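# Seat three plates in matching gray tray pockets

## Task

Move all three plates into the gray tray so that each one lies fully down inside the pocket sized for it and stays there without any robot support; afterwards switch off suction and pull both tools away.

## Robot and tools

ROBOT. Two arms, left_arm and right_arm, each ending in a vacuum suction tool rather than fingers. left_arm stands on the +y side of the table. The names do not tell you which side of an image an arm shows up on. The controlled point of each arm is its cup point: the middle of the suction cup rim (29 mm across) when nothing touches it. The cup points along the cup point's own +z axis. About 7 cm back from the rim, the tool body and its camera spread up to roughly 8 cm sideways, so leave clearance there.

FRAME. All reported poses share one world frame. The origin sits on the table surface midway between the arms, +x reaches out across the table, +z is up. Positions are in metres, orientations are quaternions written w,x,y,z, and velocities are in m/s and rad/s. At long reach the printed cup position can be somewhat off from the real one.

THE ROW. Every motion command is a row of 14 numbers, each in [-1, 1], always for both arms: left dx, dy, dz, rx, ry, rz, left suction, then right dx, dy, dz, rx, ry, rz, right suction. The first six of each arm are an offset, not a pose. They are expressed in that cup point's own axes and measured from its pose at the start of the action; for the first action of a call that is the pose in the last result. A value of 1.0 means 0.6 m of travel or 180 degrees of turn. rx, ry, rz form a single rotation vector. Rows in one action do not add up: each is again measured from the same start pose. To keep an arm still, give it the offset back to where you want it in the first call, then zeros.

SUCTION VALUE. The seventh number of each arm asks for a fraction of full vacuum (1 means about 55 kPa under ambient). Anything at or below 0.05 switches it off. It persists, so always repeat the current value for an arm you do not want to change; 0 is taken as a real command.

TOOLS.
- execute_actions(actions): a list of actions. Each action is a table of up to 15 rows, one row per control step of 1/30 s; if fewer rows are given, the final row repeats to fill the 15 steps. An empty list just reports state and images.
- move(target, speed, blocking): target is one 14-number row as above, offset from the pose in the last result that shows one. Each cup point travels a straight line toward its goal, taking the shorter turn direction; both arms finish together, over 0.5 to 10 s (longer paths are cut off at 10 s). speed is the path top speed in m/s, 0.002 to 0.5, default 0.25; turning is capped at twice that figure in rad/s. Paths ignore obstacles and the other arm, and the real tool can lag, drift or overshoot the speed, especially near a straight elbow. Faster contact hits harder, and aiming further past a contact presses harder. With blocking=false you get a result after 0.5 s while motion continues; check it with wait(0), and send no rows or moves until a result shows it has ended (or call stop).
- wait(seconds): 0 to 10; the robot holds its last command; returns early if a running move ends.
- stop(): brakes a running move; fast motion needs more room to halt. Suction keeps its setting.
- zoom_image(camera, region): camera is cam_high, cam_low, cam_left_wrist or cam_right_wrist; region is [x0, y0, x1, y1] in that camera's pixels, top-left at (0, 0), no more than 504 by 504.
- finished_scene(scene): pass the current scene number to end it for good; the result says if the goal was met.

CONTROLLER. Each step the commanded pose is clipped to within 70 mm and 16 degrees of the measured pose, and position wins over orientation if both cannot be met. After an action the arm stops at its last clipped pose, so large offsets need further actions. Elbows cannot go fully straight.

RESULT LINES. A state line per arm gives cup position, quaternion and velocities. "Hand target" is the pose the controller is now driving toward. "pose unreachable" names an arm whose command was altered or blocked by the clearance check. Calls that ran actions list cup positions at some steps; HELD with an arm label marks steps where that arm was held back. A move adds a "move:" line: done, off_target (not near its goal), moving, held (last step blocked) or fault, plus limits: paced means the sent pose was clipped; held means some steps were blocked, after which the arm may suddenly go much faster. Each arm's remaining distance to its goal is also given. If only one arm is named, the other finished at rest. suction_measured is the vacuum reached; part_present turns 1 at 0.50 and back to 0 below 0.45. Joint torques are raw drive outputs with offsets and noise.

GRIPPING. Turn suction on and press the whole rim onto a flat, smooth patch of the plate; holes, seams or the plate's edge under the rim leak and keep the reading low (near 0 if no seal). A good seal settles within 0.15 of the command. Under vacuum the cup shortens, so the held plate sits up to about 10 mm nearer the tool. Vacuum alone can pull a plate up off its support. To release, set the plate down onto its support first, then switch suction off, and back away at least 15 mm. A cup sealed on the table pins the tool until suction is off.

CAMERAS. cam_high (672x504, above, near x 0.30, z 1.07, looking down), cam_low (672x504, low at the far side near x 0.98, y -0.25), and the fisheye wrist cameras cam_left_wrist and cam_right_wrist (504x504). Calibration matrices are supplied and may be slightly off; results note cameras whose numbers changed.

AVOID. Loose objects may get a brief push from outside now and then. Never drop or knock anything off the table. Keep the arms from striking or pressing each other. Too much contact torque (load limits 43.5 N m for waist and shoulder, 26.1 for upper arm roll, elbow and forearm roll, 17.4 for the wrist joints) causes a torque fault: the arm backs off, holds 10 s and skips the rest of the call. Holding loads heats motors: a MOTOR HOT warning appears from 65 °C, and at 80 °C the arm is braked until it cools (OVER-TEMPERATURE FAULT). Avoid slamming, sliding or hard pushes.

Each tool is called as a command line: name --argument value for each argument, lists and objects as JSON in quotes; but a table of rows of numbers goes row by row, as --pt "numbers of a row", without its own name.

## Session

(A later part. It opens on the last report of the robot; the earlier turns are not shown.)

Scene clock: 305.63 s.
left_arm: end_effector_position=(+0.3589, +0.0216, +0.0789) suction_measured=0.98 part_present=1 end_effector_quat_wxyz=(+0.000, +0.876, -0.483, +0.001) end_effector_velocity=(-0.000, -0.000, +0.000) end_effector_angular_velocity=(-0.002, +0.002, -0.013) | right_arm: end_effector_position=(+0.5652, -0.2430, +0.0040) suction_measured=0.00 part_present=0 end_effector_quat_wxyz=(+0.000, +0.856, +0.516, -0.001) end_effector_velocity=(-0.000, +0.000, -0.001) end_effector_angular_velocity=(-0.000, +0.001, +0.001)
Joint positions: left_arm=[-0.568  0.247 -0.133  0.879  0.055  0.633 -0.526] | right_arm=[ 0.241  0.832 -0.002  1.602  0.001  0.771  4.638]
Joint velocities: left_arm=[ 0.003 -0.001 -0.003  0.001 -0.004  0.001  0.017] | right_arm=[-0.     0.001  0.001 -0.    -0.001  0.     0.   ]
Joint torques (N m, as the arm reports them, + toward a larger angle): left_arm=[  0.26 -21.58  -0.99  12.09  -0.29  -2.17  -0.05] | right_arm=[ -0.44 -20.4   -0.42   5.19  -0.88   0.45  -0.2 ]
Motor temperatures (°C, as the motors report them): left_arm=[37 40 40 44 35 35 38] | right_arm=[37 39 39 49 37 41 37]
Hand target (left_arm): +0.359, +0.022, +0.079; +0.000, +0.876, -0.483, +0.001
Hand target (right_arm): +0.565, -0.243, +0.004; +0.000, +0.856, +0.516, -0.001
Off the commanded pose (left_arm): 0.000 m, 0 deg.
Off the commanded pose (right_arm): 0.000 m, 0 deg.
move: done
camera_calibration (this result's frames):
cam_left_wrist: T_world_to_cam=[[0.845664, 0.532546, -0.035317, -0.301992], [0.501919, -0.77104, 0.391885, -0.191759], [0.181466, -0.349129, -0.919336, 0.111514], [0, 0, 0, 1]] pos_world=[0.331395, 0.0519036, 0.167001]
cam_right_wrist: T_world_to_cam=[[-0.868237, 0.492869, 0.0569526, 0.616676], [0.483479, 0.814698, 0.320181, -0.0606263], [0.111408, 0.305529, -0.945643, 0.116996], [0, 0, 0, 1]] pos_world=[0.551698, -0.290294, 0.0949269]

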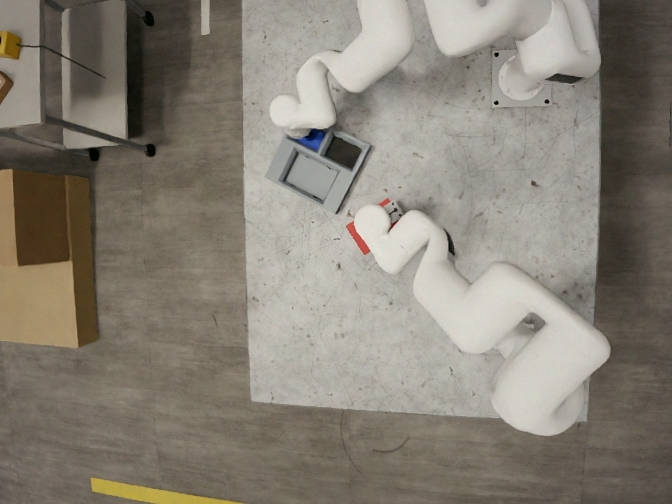

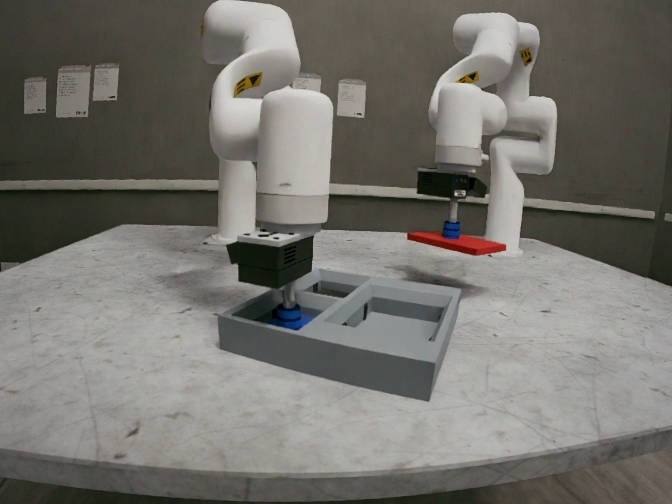

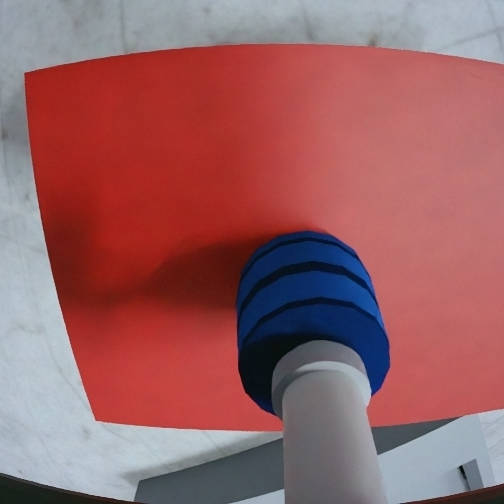

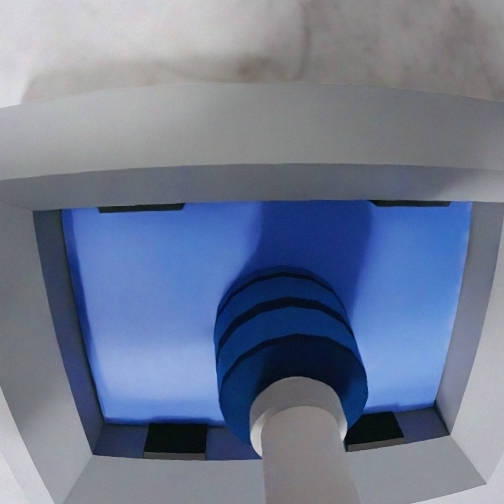

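move --target '[0, 0, 0, 0, 0, 0.11, 1, 0, 0, -0.1167, 0, 0, 0, 0]' --speed 0.3

move --target '[0.3022, -0.2707, 0.007, 0, 0, 0.225, 1, -0.3896, -0.1053, -0.21, 0, 0, 0, 0]' --speed 0.3

Scene clock: 317.17 s.
left_arm: end_effector_position=(+0.3589, +0.0215, +0.0789) suction_measured=1.00 part_present=1 end_effector_quat_wxyz=(+0.000, +0.780, -0.626, +0.001) end_effector_velocity=(+0.000, +0.000, +0.000) end_effector_angular_velocity=(-0.001, +0.000, -0.010) | right_arm: end_effector_position=(+0.5649, -0.2431, +0.0734) suction_measured=0.00 part_present=0 end_effector_quat_wxyz=(-0.000, +0.856, +0.516, -0.001) end_effector_velocity=(+0.002, +0.001, +0.006) end_effector_angular_velocity=(+0.002, -0.008, -0.002)
Joint positions: left_arm=[-0.523  0.249 -0.178  0.879  0.074  0.634 -0.195] | right_arm=[ 0.241  0.705 -0.002  1.602  0.001  0.899  4.638]
Joint velocities: left_arm=[ 0.003 -0.001 -0.002 -0.    -0.002  0.     0.013] | right_arm=[ 0.    -0.007  0.     0.004  0.     0.003  0.002]
Joint torques (N m, as the arm reports them, + toward a larger angle): left_arm=[  0.17 -21.29  -1.15  11.73  -0.38  -2.     0.2 ] | right_arm=[ -0.02 -26.11   0.22   8.72  -0.62  -1.08  -0.29]
Motor temperatures (°C, as the motors report them): left_arm=[37 40 40 45 35 35 38] | right_arm=[37 39 39 48 37 41 37]
Hand target (left_arm): +0.359, +0.022, +0.079; +0.000, +0.780, -0.626, +0.001
Hand target (right_arm): +0.565, -0.243, +0.074; +0.000, +0.856, +0.516, -0.001
Off the commanded pose (left_arm): 0.000 m, 0 deg.
Off the commanded pose (right_arm): 0.001 m, 0 deg.
move: done
camera_calibration (this result's frames):
cam_left_wrist: T_world_to_cam=[[0.975869, 0.215552, -0.034879, -0.341879], [0.211774, -0.895384, 0.391713, -0.0849483], [0.0532043, -0.389648, -0.919426, 0.158413], [0, 0, 0, 1]] pos_world=[0.34319, 0.0593564, 0.167]
cam_right_wrist: T_world_to_cam=[[-0.868129, 0.492962, 0.0578046, 0.612364], [0.483865, 0.814606, 0.319831, -0.082912], [0.110577, 0.305624, -0.94571, 0.183184], [0, 0, 0, 1]] pos_world=[0.551473, -0.290317, 0.164359]

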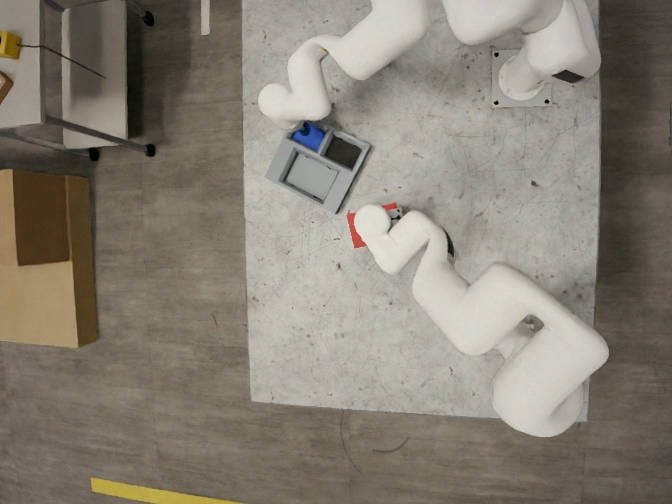

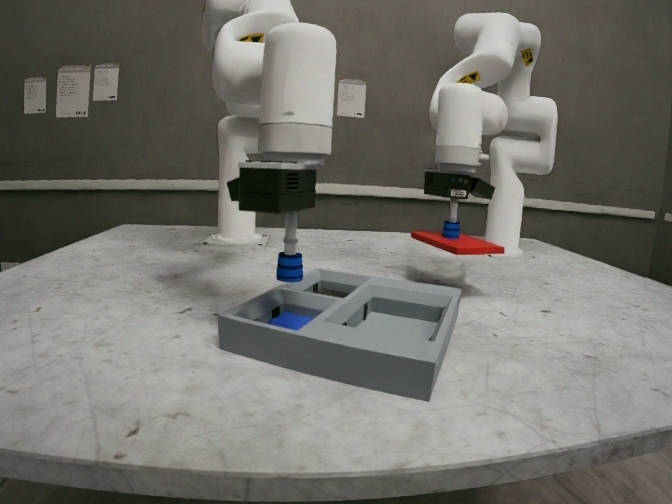

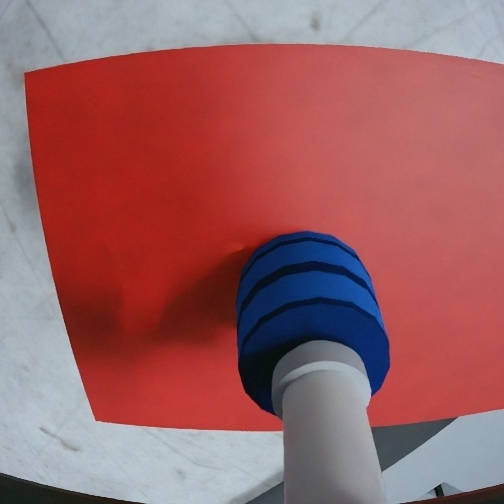

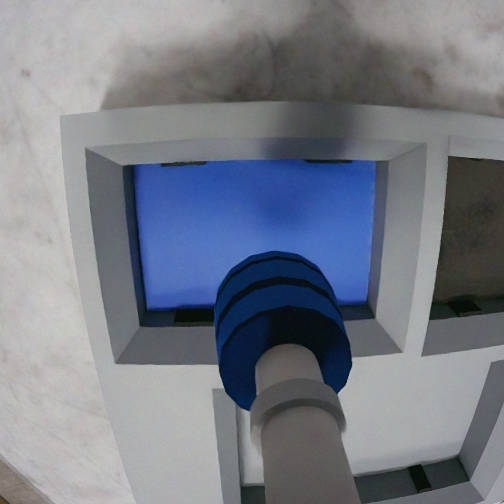

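Scene clock: 319.07 s.
left_arm: end_effector_position=(+0.5564, -0.1209, +0.0746) suction_measured=1.00 part_present=1 end_effector_quat_wxyz=(+0.001, -0.515, +0.857, -0.001) end_effector_velocity=(+0.002, -0.001, +0.001) end_effector_angular_velocity=(+0.010, +0.011, -0.002) | right_arm: end_effector_position=(+0.4004, -0.4206, +0.1993) suction_measured=0.00 part_present=0 end_effector_quat_wxyz=(-0.001, +0.857, +0.516, -0.001) end_effector_velocity=(-0.000, -0.001, +0.001) end_effector_angular_velocity=(+0.000, -0.001, -0.002)
Joint positions: left_arm=[-0.579  1.087 -0.205  2.271  0.197  1.196  0.521] | right_arm=[ 0.054 -0.035 -0.127  0.926 -0.004  0.963  4.33 ]
Joint velocities: left_arm=[-0.009  0.038  0.002  0.075 -0.001  0.051  0.008] | right_arm=[-0.001 -0.002 -0.001 -0.001 -0.     0.001 -0.   ]
Joint torques (N m, as the arm reports them, + toward a larger angle): left_arm=[  0.5  -37.41  -2.5   14.94  -0.37  -1.76  -0.06] | right_arm=[  0.19 -13.83   0.57   9.04  -0.42  -1.09  -0.05]
Motor temperatures (°C, as the motors report them): left_arm=[37 40 40 45 35 35 38] | right_arm=[37 39 39 48 37 41 37]
Hand target (left_arm): +0.557, -0.121, +0.075; +0.001, -0.514, +0.857, -0.000
Hand target (right_arm): +0.400, -0.421, +0.199; -0.001, +0.857, +0.516, -0.000
Off the commanded pose (left_arm): 0.001 m, 0 deg.
Off the commanded pose (right_arm): 0.001 m, 0 deg.
move: done
camera_calibration (this result's frames):
cam_left_wrist: T_world_to_cam=[[0.88134, -0.47137, -0.0324092, -0.534695], [-0.423043, -0.817806, 0.390165, 0.110073], [-0.210416, -0.330157, -0.920174, 0.242394], [0, 0, 0, 1]] pos_world=[0.568817, -0.0819928, 0.162769]
cam_right_wrist: T_world_to_cam=[[-0.867942, 0.493106, 0.0593574, 0.54954], [0.484271, 0.813684, 0.321559, 0.100092], [0.110265, 0.307839, -0.945027, 0.375581], [0, 0, 0, 1]] pos_world=[0.387084, -0.468043, 0.290129]

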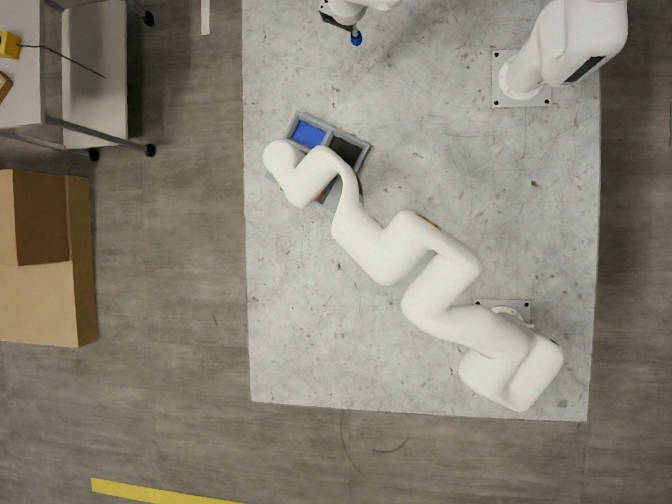

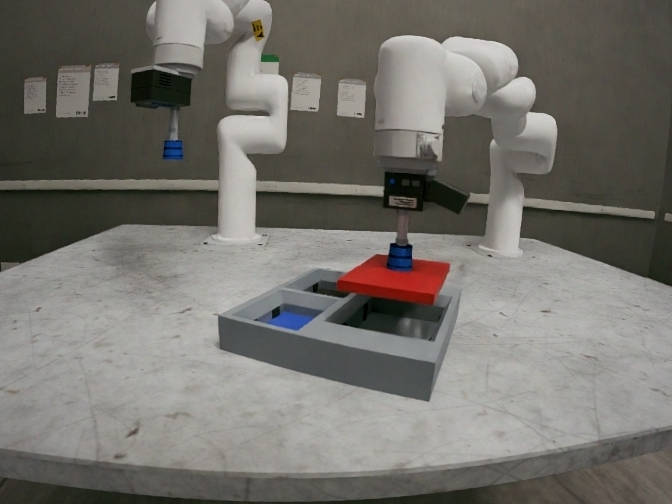

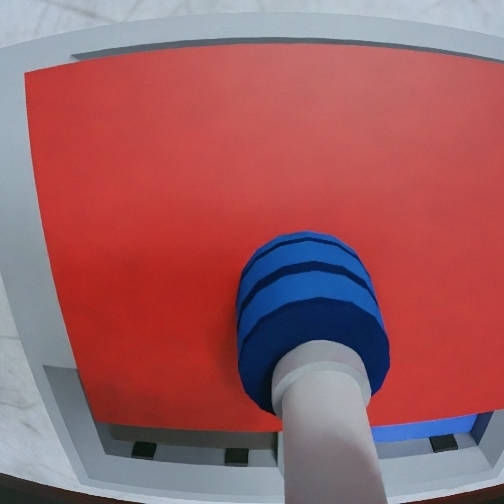

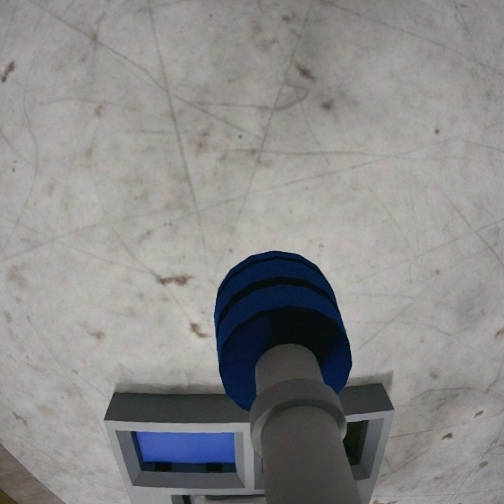

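move --target '[0.0038, 0.0045, 0.049, 0, 0, 0, 1, 0, 0, 0, 0, 0, 0, 0]' --speed 0.08

Scene clock: 331.50 s.
left_arm: end_effector_position=(+0.5532, -0.1217, +0.0459) suction_measured=0.99 part_present=1 end_effector_quat_wxyz=(+0.001, -0.515, +0.857, -0.002) end_effector_velocity=(+0.001, -0.001, +0.000) end_effector_angular_velocity=(-0.003, -0.004, +0.001) | right_arm: end_effector_position=(+0.4004, -0.4206, +0.1993) suction_measured=0.00 part_present=0 end_effector_quat_wxyz=(-0.001, +0.857, +0.516, -0.001) end_effector_velocity=(-0.000, +0.000, -0.000) end_effector_angular_velocity=(-0.001, +0.001, +0.000)
Joint positions: left_arm=[-0.579  1.111 -0.202  2.23   0.202  1.132  0.512] | right_arm=[ 0.054 -0.035 -0.127  0.926 -0.004  0.963  4.33 ]
Joint velocities: left_arm=[-0.    -0.     0.    -0.001  0.001 -0.006 -0.001] | right_arm=[-0.     0.     0.001 -0.    -0.001  0.     0.001]
Joint torques (N m, as the arm reports them, + toward a larger angle): left_arm=[  0.05 -36.72  -2.56  14.18  -0.26  -1.99  -0.03] | right_arm=[ -0.1  -14.26   0.72   9.06  -0.67  -1.24  -0.29]
Motor temperatures (°C, as the motors report them): left_arm=[37 42 40 47 35 35 38] | right_arm=[37 38 39 49 37 41 37]
Hand target (left_arm): +0.553, -0.122, +0.045; +0.001, -0.515, +0.857, -0.001
Hand target (right_arm): +0.400, -0.421, +0.199; -0.001, +0.857, +0.516, -0.001
Off the commanded pose (left_arm): 0.001 m, 0 deg.
Off the commanded pose (right_arm): 0.000 m, 0 deg.
move: done
camera_calibration (this result's frames):
cam_left_wrist: T_world_to_cam=[[0.881393, -0.471322, -0.0316622, -0.533242], [-0.423218, -0.817655, 0.39029, 0.119363], [-0.209841, -0.330599, -0.920148, 0.214645], [0, 0, 0, 1]] pos_world=[0.565554, -0.0827696, 0.134035]
cam_right_wrist: T_world_to_cam=[[-0.86794, 0.493109, 0.0593536, 0.549543], [0.484273, 0.813682, 0.321561, 0.100091], [0.11027, 0.307839, -0.945027, 0.375581], [0, 0, 0, 1]] pos_world=[0.387083, -0.468045, 0.290131]

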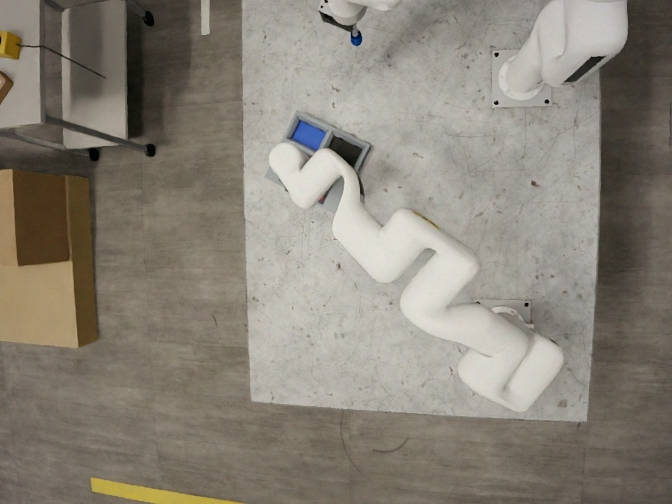

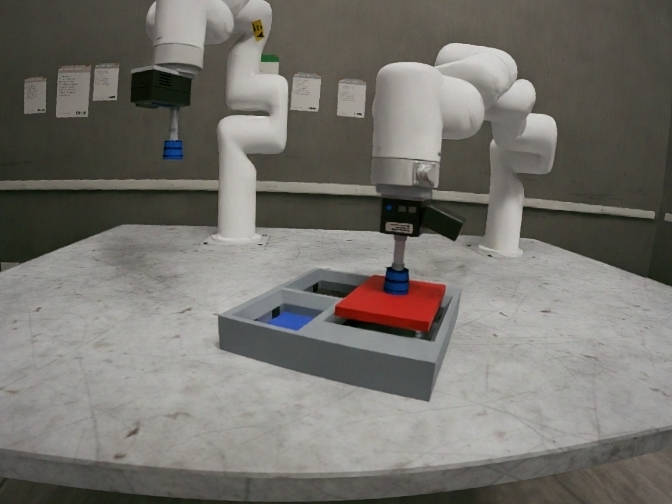

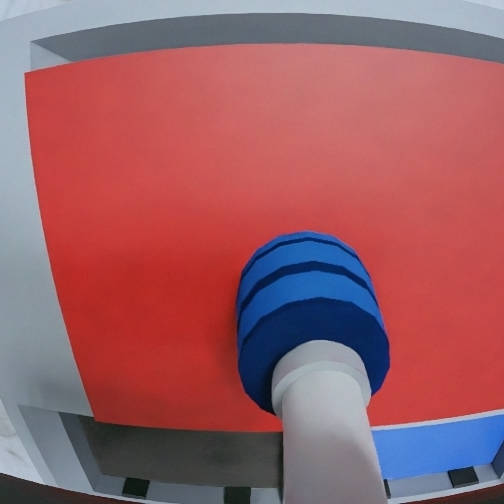

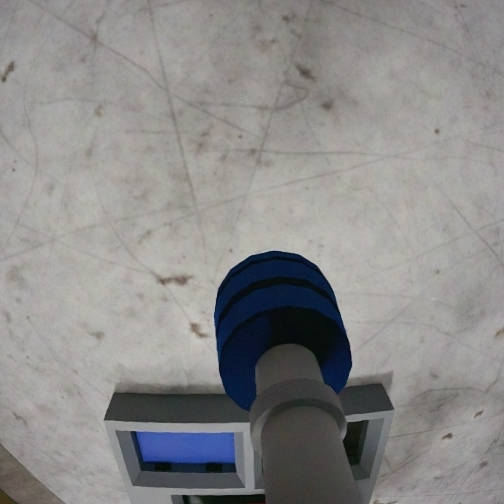

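zoom_image --camera "cam_left_wrist" --region '[0, 0, 126, 126]'

zoom_image --camera "cam_left_wrist" --region '[378, 0, 504, 126]'

Region (0, 0, 126, 126) of cam_left_wrist's 504x504 image, scaled by 4.000, with more detail than that image has.

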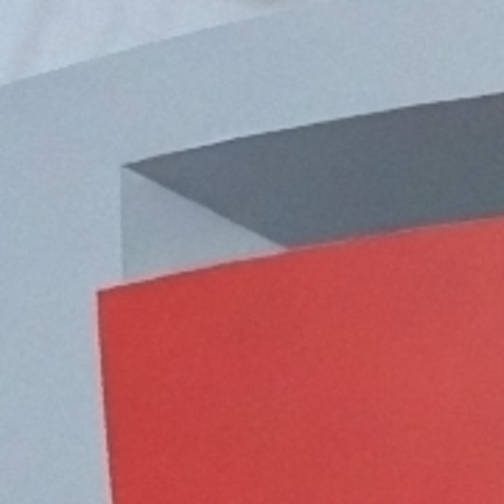

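Region (378, 0, 504, 126) of cam_left_wrist's 504x504 image, scaled by 4.000, with more detail than that image has.

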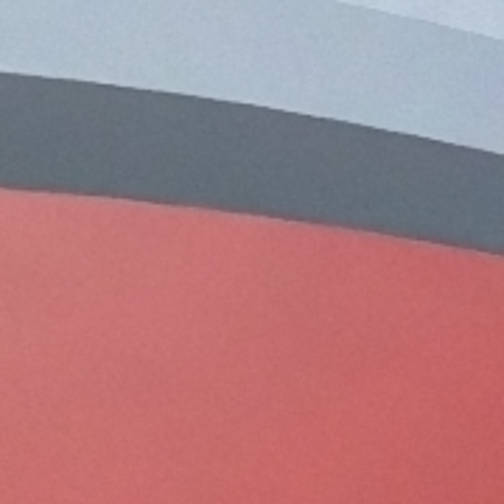

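move --target '[-0.0007, 0.0015, 0.021, 0, 0, 0.0039, 1, 0, 0, 0, 0, 0, 0, 0]' --speed 0.04

Scene clock: 350.30 s.
left_arm: end_effector_position=(+0.5526, -0.1210, +0.0336) suction_measured=1.00 part_present=1 end_effector_quat_wxyz=(+0.001, -0.509, +0.861, -0.002) end_effector_velocity=(+0.001, -0.001, +0.001) end_effector_angular_velocity=(-0.003, -0.003, -0.002) | right_arm: end_effector_position=(+0.4004, -0.4206, +0.1993) suction_measured=0.00 part_present=0 end_effector_quat_wxyz=(-0.001, +0.857, +0.516, -0.001) end_effector_velocity=(+0.000, -0.000, +0.000) end_effector_angular_velocity=(-0.001, -0.000, +0.001)
Joint positions: left_arm=[-0.577  1.125 -0.202  2.219  0.206  1.107  0.522] | right_arm=[ 0.054 -0.035 -0.127  0.926 -0.004  0.963  4.33 ]
Joint velocities: left_arm=[-0.    -0.001 -0.     0.     0.001 -0.003  0.002] | right_arm=[ 0.    -0.     0.     0.    -0.001 -0.     0.   ]
Joint torques (N m, as the arm reports them, + toward a larger angle): left_arm=[  0.06 -36.7   -2.53  14.81  -0.18  -1.82   0.09] | right_arm=[  0.15 -14.77   1.04   9.16  -0.75  -1.15  -0.07]
Motor temperatures (°C, as the motors report them): left_arm=[37 43 41 48 35 35 38] | right_arm=[37 37 39 51 37 41 37]
Hand target (left_arm): +0.553, -0.121, +0.033; +0.001, -0.509, +0.861, -0.001
Hand target (right_arm): +0.400, -0.421, +0.199; -0.001, +0.857, +0.516, -0.001
Off the commanded pose (left_arm): 0.000 m, 0 deg.
Off the commanded pose (right_arm): 0.000 m, 0 deg.
move: done
camera_calibration (this result's frames):
cam_left_wrist: T_world_to_cam=[[0.875623, -0.481967, -0.0314938, -0.530916], [-0.433152, -0.812441, 0.390279, 0.130686], [-0.213688, -0.328096, -0.920158, 0.205846], [0, 0, 0, 1]] pos_world=[0.565476, -0.082172, 0.121687]
cam_right_wrist: T_world_to_cam=[[-0.86794, 0.493109, 0.0593536, 0.549542], [0.484273, 0.813682, 0.321561, 0.100091], [0.11027, 0.307839, -0.945027, 0.375581], [0, 0, 0, 1]] pos_world=[0.387083, -0.468045, 0.290131]

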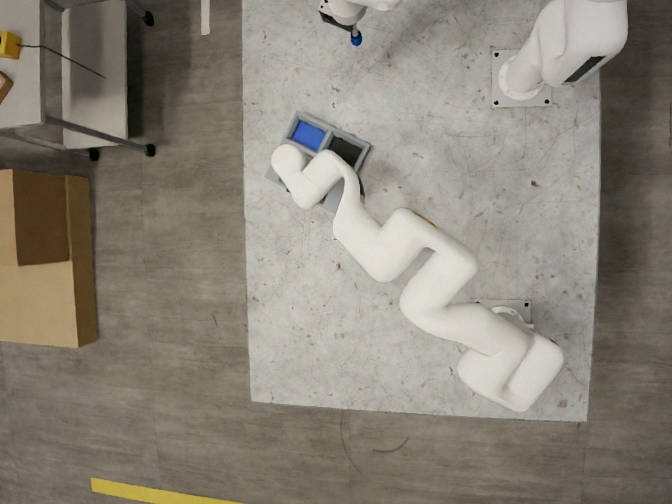

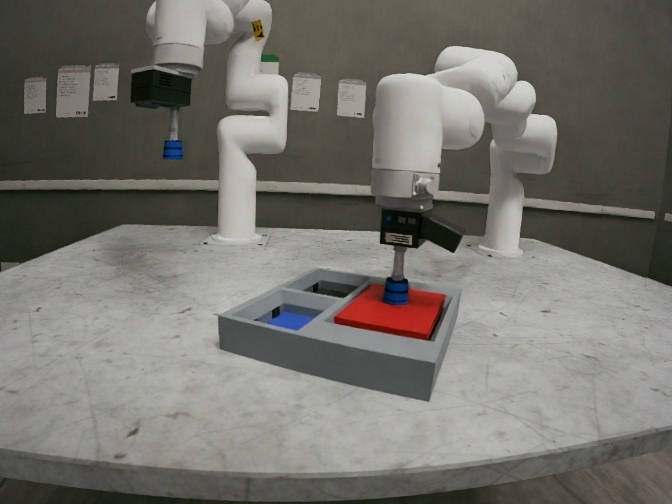

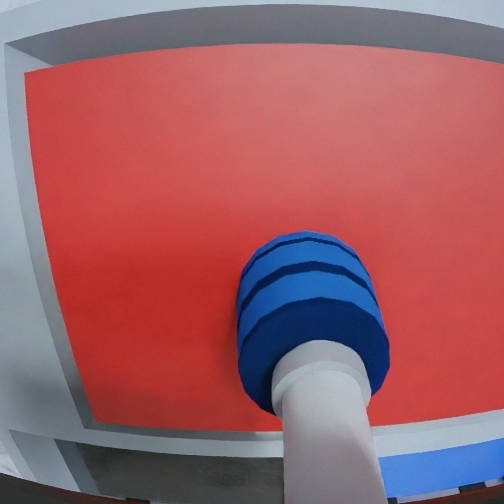

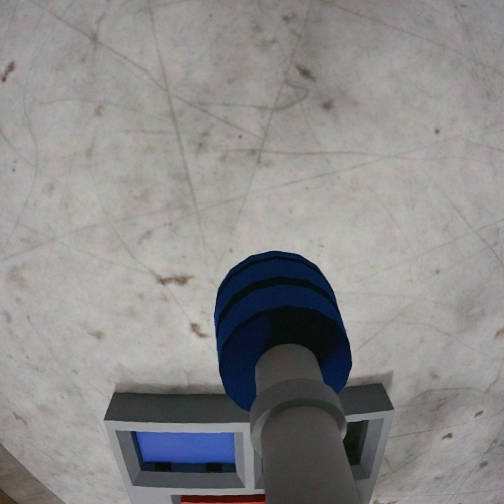

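move --target '[0, 0, 0.0427, 0, 0, 0, 1, 0, 0, 0, 0, 0, 0, 0]' --speed 0.025

Scene clock: 356.67 s.
left_arm: end_effector_position=(+0.5528, -0.1210, +0.0083) suction_measured=1.00 part_present=1 end_effector_quat_wxyz=(+0.001, -0.509, +0.861, -0.002) end_effector_velocity=(+0.000, +0.000, -0.001) end_effector_angular_velocity=(-0.000, +0.000, +0.001) | right_arm: end_effector_position=(+0.4004, -0.4206, +0.1993) suction_measured=0.00 part_present=0 end_effector_quat_wxyz=(-0.001, +0.857, +0.516, -0.001) end_effector_velocity=(+0.000, +0.000, -0.000) end_effector_angular_velocity=(+0.000, -0.000, -0.001)
Joint positions: left_arm=[-0.58   1.17  -0.198  2.228  0.21   1.07   0.522] | right_arm=[ 0.054 -0.035 -0.127  0.926 -0.004  0.963  4.33 ]
Joint velocities: left_arm=[ 0.     0.002  0.     0.002 -0.    -0.001  0.   ] | right_arm=[-0.     0.    -0.    -0.     0.001 -0.     0.001]
Joint torques (N m, as the arm reports them, + toward a larger angle): left_arm=[  0.21 -33.11  -2.33  12.35  -0.32  -1.29  -0.09] | right_arm=[ -0.38 -14.31   0.98   9.13  -0.7   -1.12  -0.15]
Motor temperatures (°C, as the motors report them): left_arm=[37 44 41 48 35 35 38] | right_arm=[37 37 39 51 37 41 37]
Hand target (left_arm): +0.553, -0.121, +0.008; +0.001, -0.509, +0.861, -0.002
Hand target (right_arm): +0.400, -0.421, +0.199; -0.001, +0.857, +0.516, -0.001
Off the commanded pose (left_arm): 0.000 m, 0 deg.
Off the commanded pose (right_arm): 0.000 m, 0 deg.
move: done
camera_calibration (this result's frames):
cam_left_wrist: T_world_to_cam=[[0.87562, -0.48199, -0.0312078, -0.531841], [-0.433278, -0.812392, 0.390243, 0.140652], [-0.213446, -0.328183, -0.920183, 0.182448], [0, 0, 0, 1]] pos_world=[0.565575, -0.0822014, 0.0963993]
cam_right_wrist: T_world_to_cam=[[-0.86794, 0.49311, 0.0593537, 0.549542], [0.484273, 0.813682, 0.321561, 0.100091], [0.11027, 0.307839, -0.945027, 0.375581], [0, 0, 0, 1]] pos_world=[0.387083, -0.468045, 0.290131]

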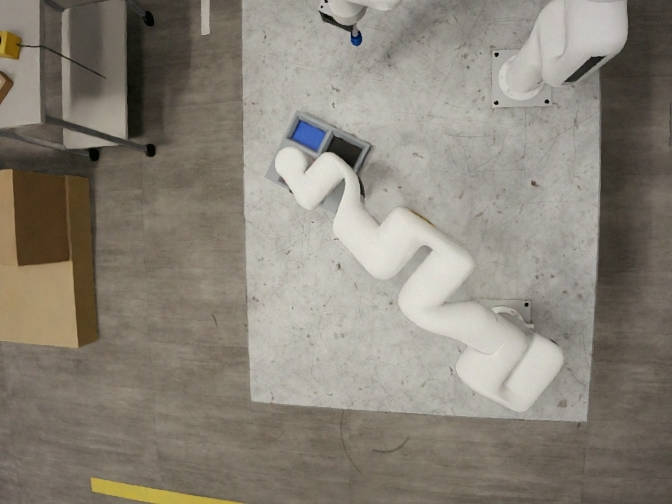

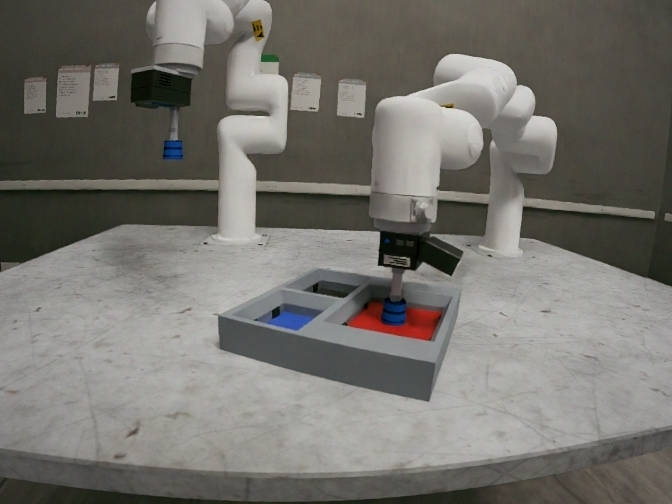

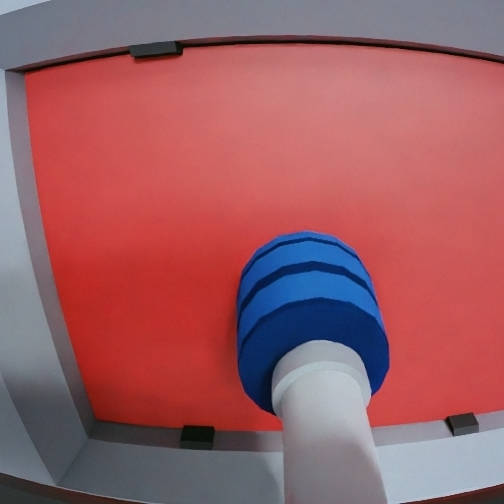

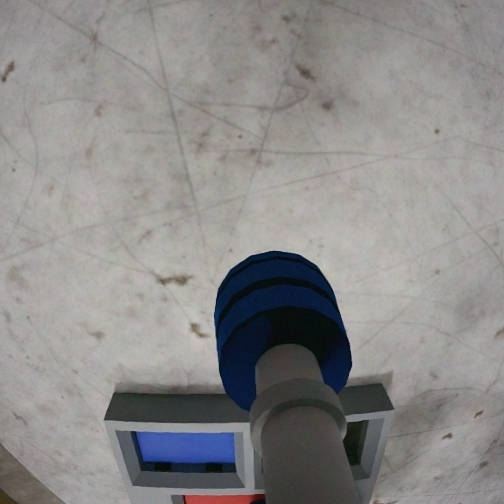

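In the pocket. Continue down ~5 mm toward the expected floor.

move --target '[0, 0, 0.0085, 0, 0, 0, 1, 0, 0, 0, 0, 0, 0, 0]' --speed 0.012

Scene clock: 360.80 s.
left_arm: end_effector_position=(+0.5530, -0.1212, +0.0040) suction_measured=1.00 part_present=1 end_effector_quat_wxyz=(+0.002, -0.509, +0.861, -0.002) end_effector_velocity=(+0.000, -0.000, -0.001) end_effector_angular_velocity=(-0.001, -0.000, -0.001) | right_arm: end_effector_position=(+0.4004, -0.4206, +0.1993) suction_measured=0.00 part_present=0 end_effector_quat_wxyz=(-0.001, +0.857, +0.516, -0.001) end_effector_velocity=(-0.000, -0.000, -0.001) end_effector_angular_velocity=(+0.001, +0.002, -0.003)
Joint positions: left_arm=[-0.581  1.179 -0.198  2.232  0.21   1.064  0.521] | right_arm=[ 0.054 -0.035 -0.127  0.926 -0.004  0.963  4.33 ]
Joint velocities: left_arm=[-0.     0.002  0.     0.001  0.    -0.002  0.001] | right_arm=[-0.     0.003 -0.001  0.     0.002 -0.     0.001]
Joint torques (N m, as the arm reports them, + toward a larger angle): left_arm=[  0.11 -31.32  -1.84  11.44  -0.12  -2.15  -0.07] | right_arm=[ -0.36 -14.49   0.6    9.12  -0.76  -1.06  -0.26]
Motor temperatures (°C, as the motors report them): left_arm=[37 43 41 48 35 35 38] | right_arm=[37 37 39 51 37 41 37]
Hand target (left_arm): +0.553, -0.121, +0.003; +0.001, -0.509, +0.861, -0.002
Hand target (right_arm): +0.400, -0.421, +0.199; -0.001, +0.857, +0.516, -0.001
Off the commanded pose (left_arm): 0.001 m, 0 deg.
Off the commanded pose (right_arm): 0.000 m, 0 deg.
move: done
camera_calibration (this result's frames):
cam_left_wrist: T_world_to_cam=[[0.875646, -0.481995, -0.0304033, -0.532253], [-0.433508, -0.812185, 0.390419, 0.142385], [-0.212873, -0.328689, -0.920135, 0.17815], [0, 0, 0, 1]] pos_world=[0.565713, -0.0823446, 0.0921498]
cam_right_wrist: T_world_to_cam=[[-0.86794, 0.49311, 0.0593539, 0.549542], [0.484273, 0.813682, 0.321561, 0.100091], [0.11027, 0.307839, -0.945027, 0.375581], [0, 0, 0, 1]] pos_world=[0.387083, -0.468045, 0.290131]

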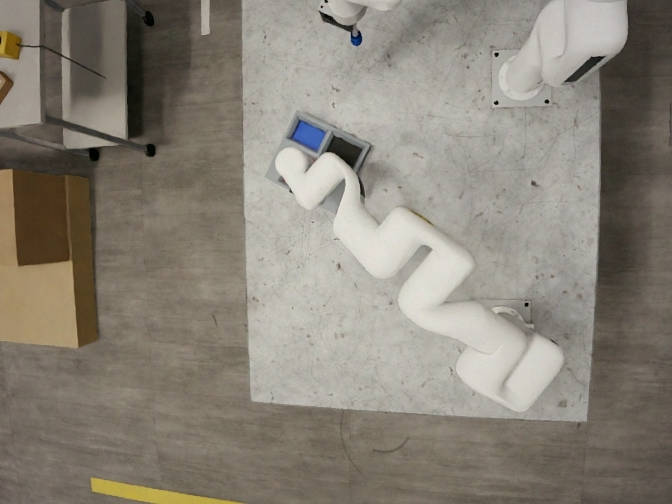

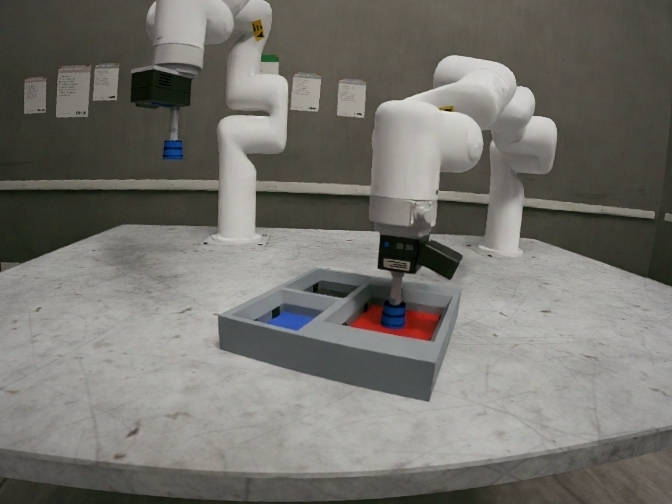

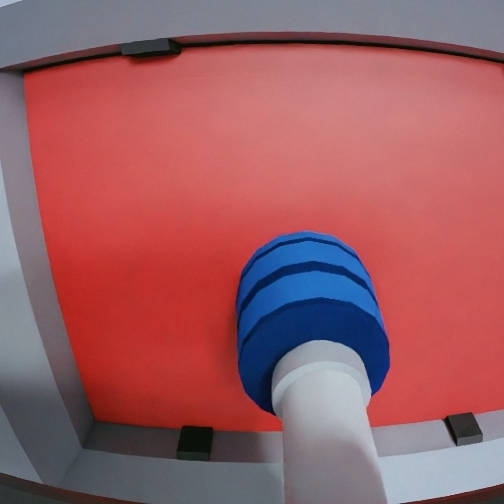

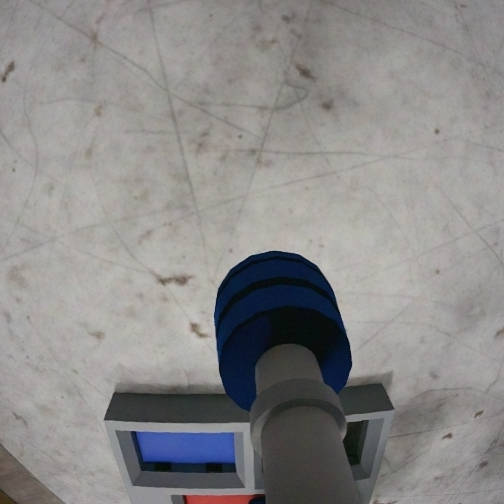

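execute_actions --actions '[[[0, 0, 0.002, 0, 0, 0, 1, 0, 0, 0, 0, 0, 0, 0],[0, 0, 0.002, 0, 0, 0, 1, 0, 0, 0, 0, 0, 0, 0],[0, 0, 0.002, 0, 0, 0, 1, 0, 0, 0, 0, 0, 0, 0],[0, 0, 0.002, 0, 0, 0, 1, 0, 0, 0, 0, 0, 0, 0],[0, 0, 0.002, 0, 0, 0, 0, 0, 0, 0, 0, 0, 0, 0]]]'

Scene clock: 366.27 s.
left_arm: end_effector_position=(+0.5531, -0.1213, +0.0033) suction_measured=0.01 part_present=0 end_effector_quat_wxyz=(+0.002, -0.509, +0.861, -0.002) end_effector_velocity=(-0.000, +0.000, -0.001) end_effector_angular_velocity=(+0.001, +0.000, -0.000) | right_arm: end_effector_position=(+0.4004, -0.4206, +0.1993) suction_measured=0.00 part_present=0 end_effector_quat_wxyz=(-0.001, +0.857, +0.516, -0.001) end_effector_velocity=(-0.000, -0.000, -0.000) end_effector_angular_velocity=(-0.002, +0.000, +0.001)
Joint positions: left_arm=[-0.581  1.181 -0.197  2.233  0.211  1.063  0.521] | right_arm=[ 0.054 -0.035 -0.127  0.926 -0.004  0.963  4.33 ]
Joint velocities: left_arm=[-0.     0.001  0.    -0.     0.    -0.     0.   ] | right_arm=[-0.     0.    -0.    -0.    -0.002 -0.     0.001]
Joint torques (N m, as the arm reports them, + toward a larger angle): left_arm=[  0.06 -21.24  -1.76   6.7   -0.32  -1.87  -0.16] | right_arm=[  0.48 -14.06   0.79   9.09  -0.54  -1.13  -0.12]
Motor temperatures (°C, as the motors report them): left_arm=[37 43 41 46 35 35 38] | right_arm=[37 37 39 51 37 41 37]
Hand target (left_arm): +0.553, -0.121, +0.003; +0.002, -0.509, +0.861, -0.002
Hand target (right_arm): +0.400, -0.421, +0.199; -0.001, +0.857, +0.516, -0.001
Off the commanded pose (left_arm): 0.000 m, 0 deg.
Off the commanded pose (right_arm): 0.000 m, 0 deg.
Step readings (end_effector_position):
0: left_arm (+0.5528, -0.1210, +0.0032) | right_arm (+0.4004, -0.4206, +0.1993)
1: left_arm (+0.5528, -0.1210, +0.0032) | right_arm (+0.4004, -0.4206, +0.1993)
2: left_arm (+0.5528, -0.1211, +0.0032) | right_arm (+0.4004, -0.4206, +0.1993)
4: left_arm (+0.5529, -0.1211, +0.0032) | right_arm (+0.4004, -0.4206, +0.1993)
8: left_arm (+0.5531, -0.1213, +0.0033) | right_arm (+0.4004, -0.4206, +0.1993)
15: end_effector_position above
camera_calibration (this result's frames):
cam_left_wrist: T_world_to_cam=[[0.875679, -0.481974, -0.0297982, -0.532482], [-0.433664, -0.81205, 0.390525, 0.142764], [-0.212421, -0.329052, -0.92011, 0.177147], [0, 0, 0, 1]] pos_world=[0.565825, -0.0824205, 0.0913746]
cam_right_wrist: T_world_to_cam=[[-0.86794, 0.493109, 0.0593539, 0.549542], [0.484273, 0.813682, 0.321561, 0.100091], [0.11027, 0.307839, -0.945027, 0.375581], [0, 0, 0, 1]] pos_world=[0.387083, -0.468045, 0.290131]

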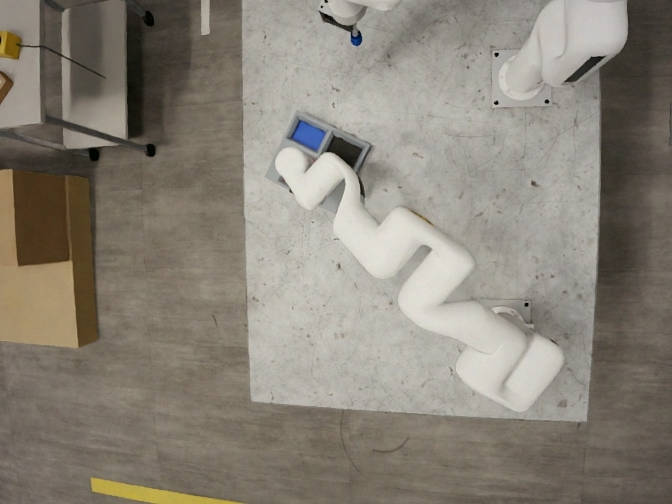

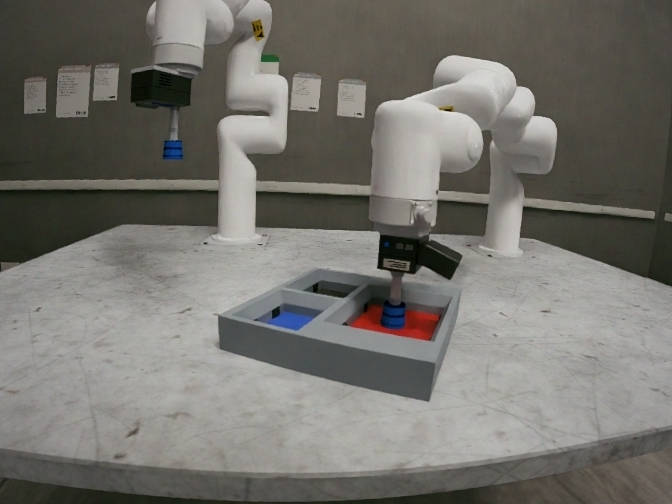

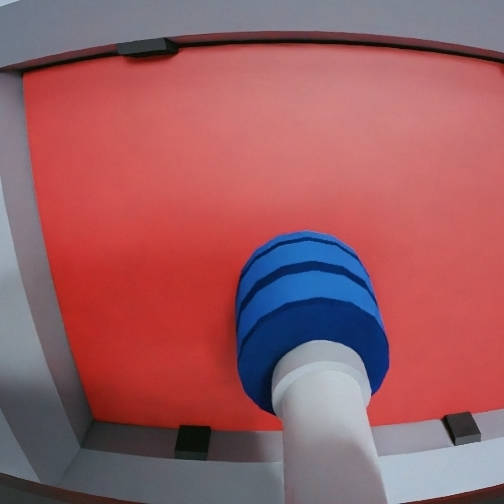

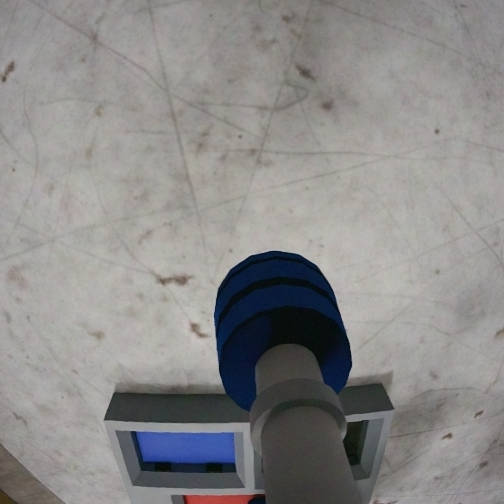

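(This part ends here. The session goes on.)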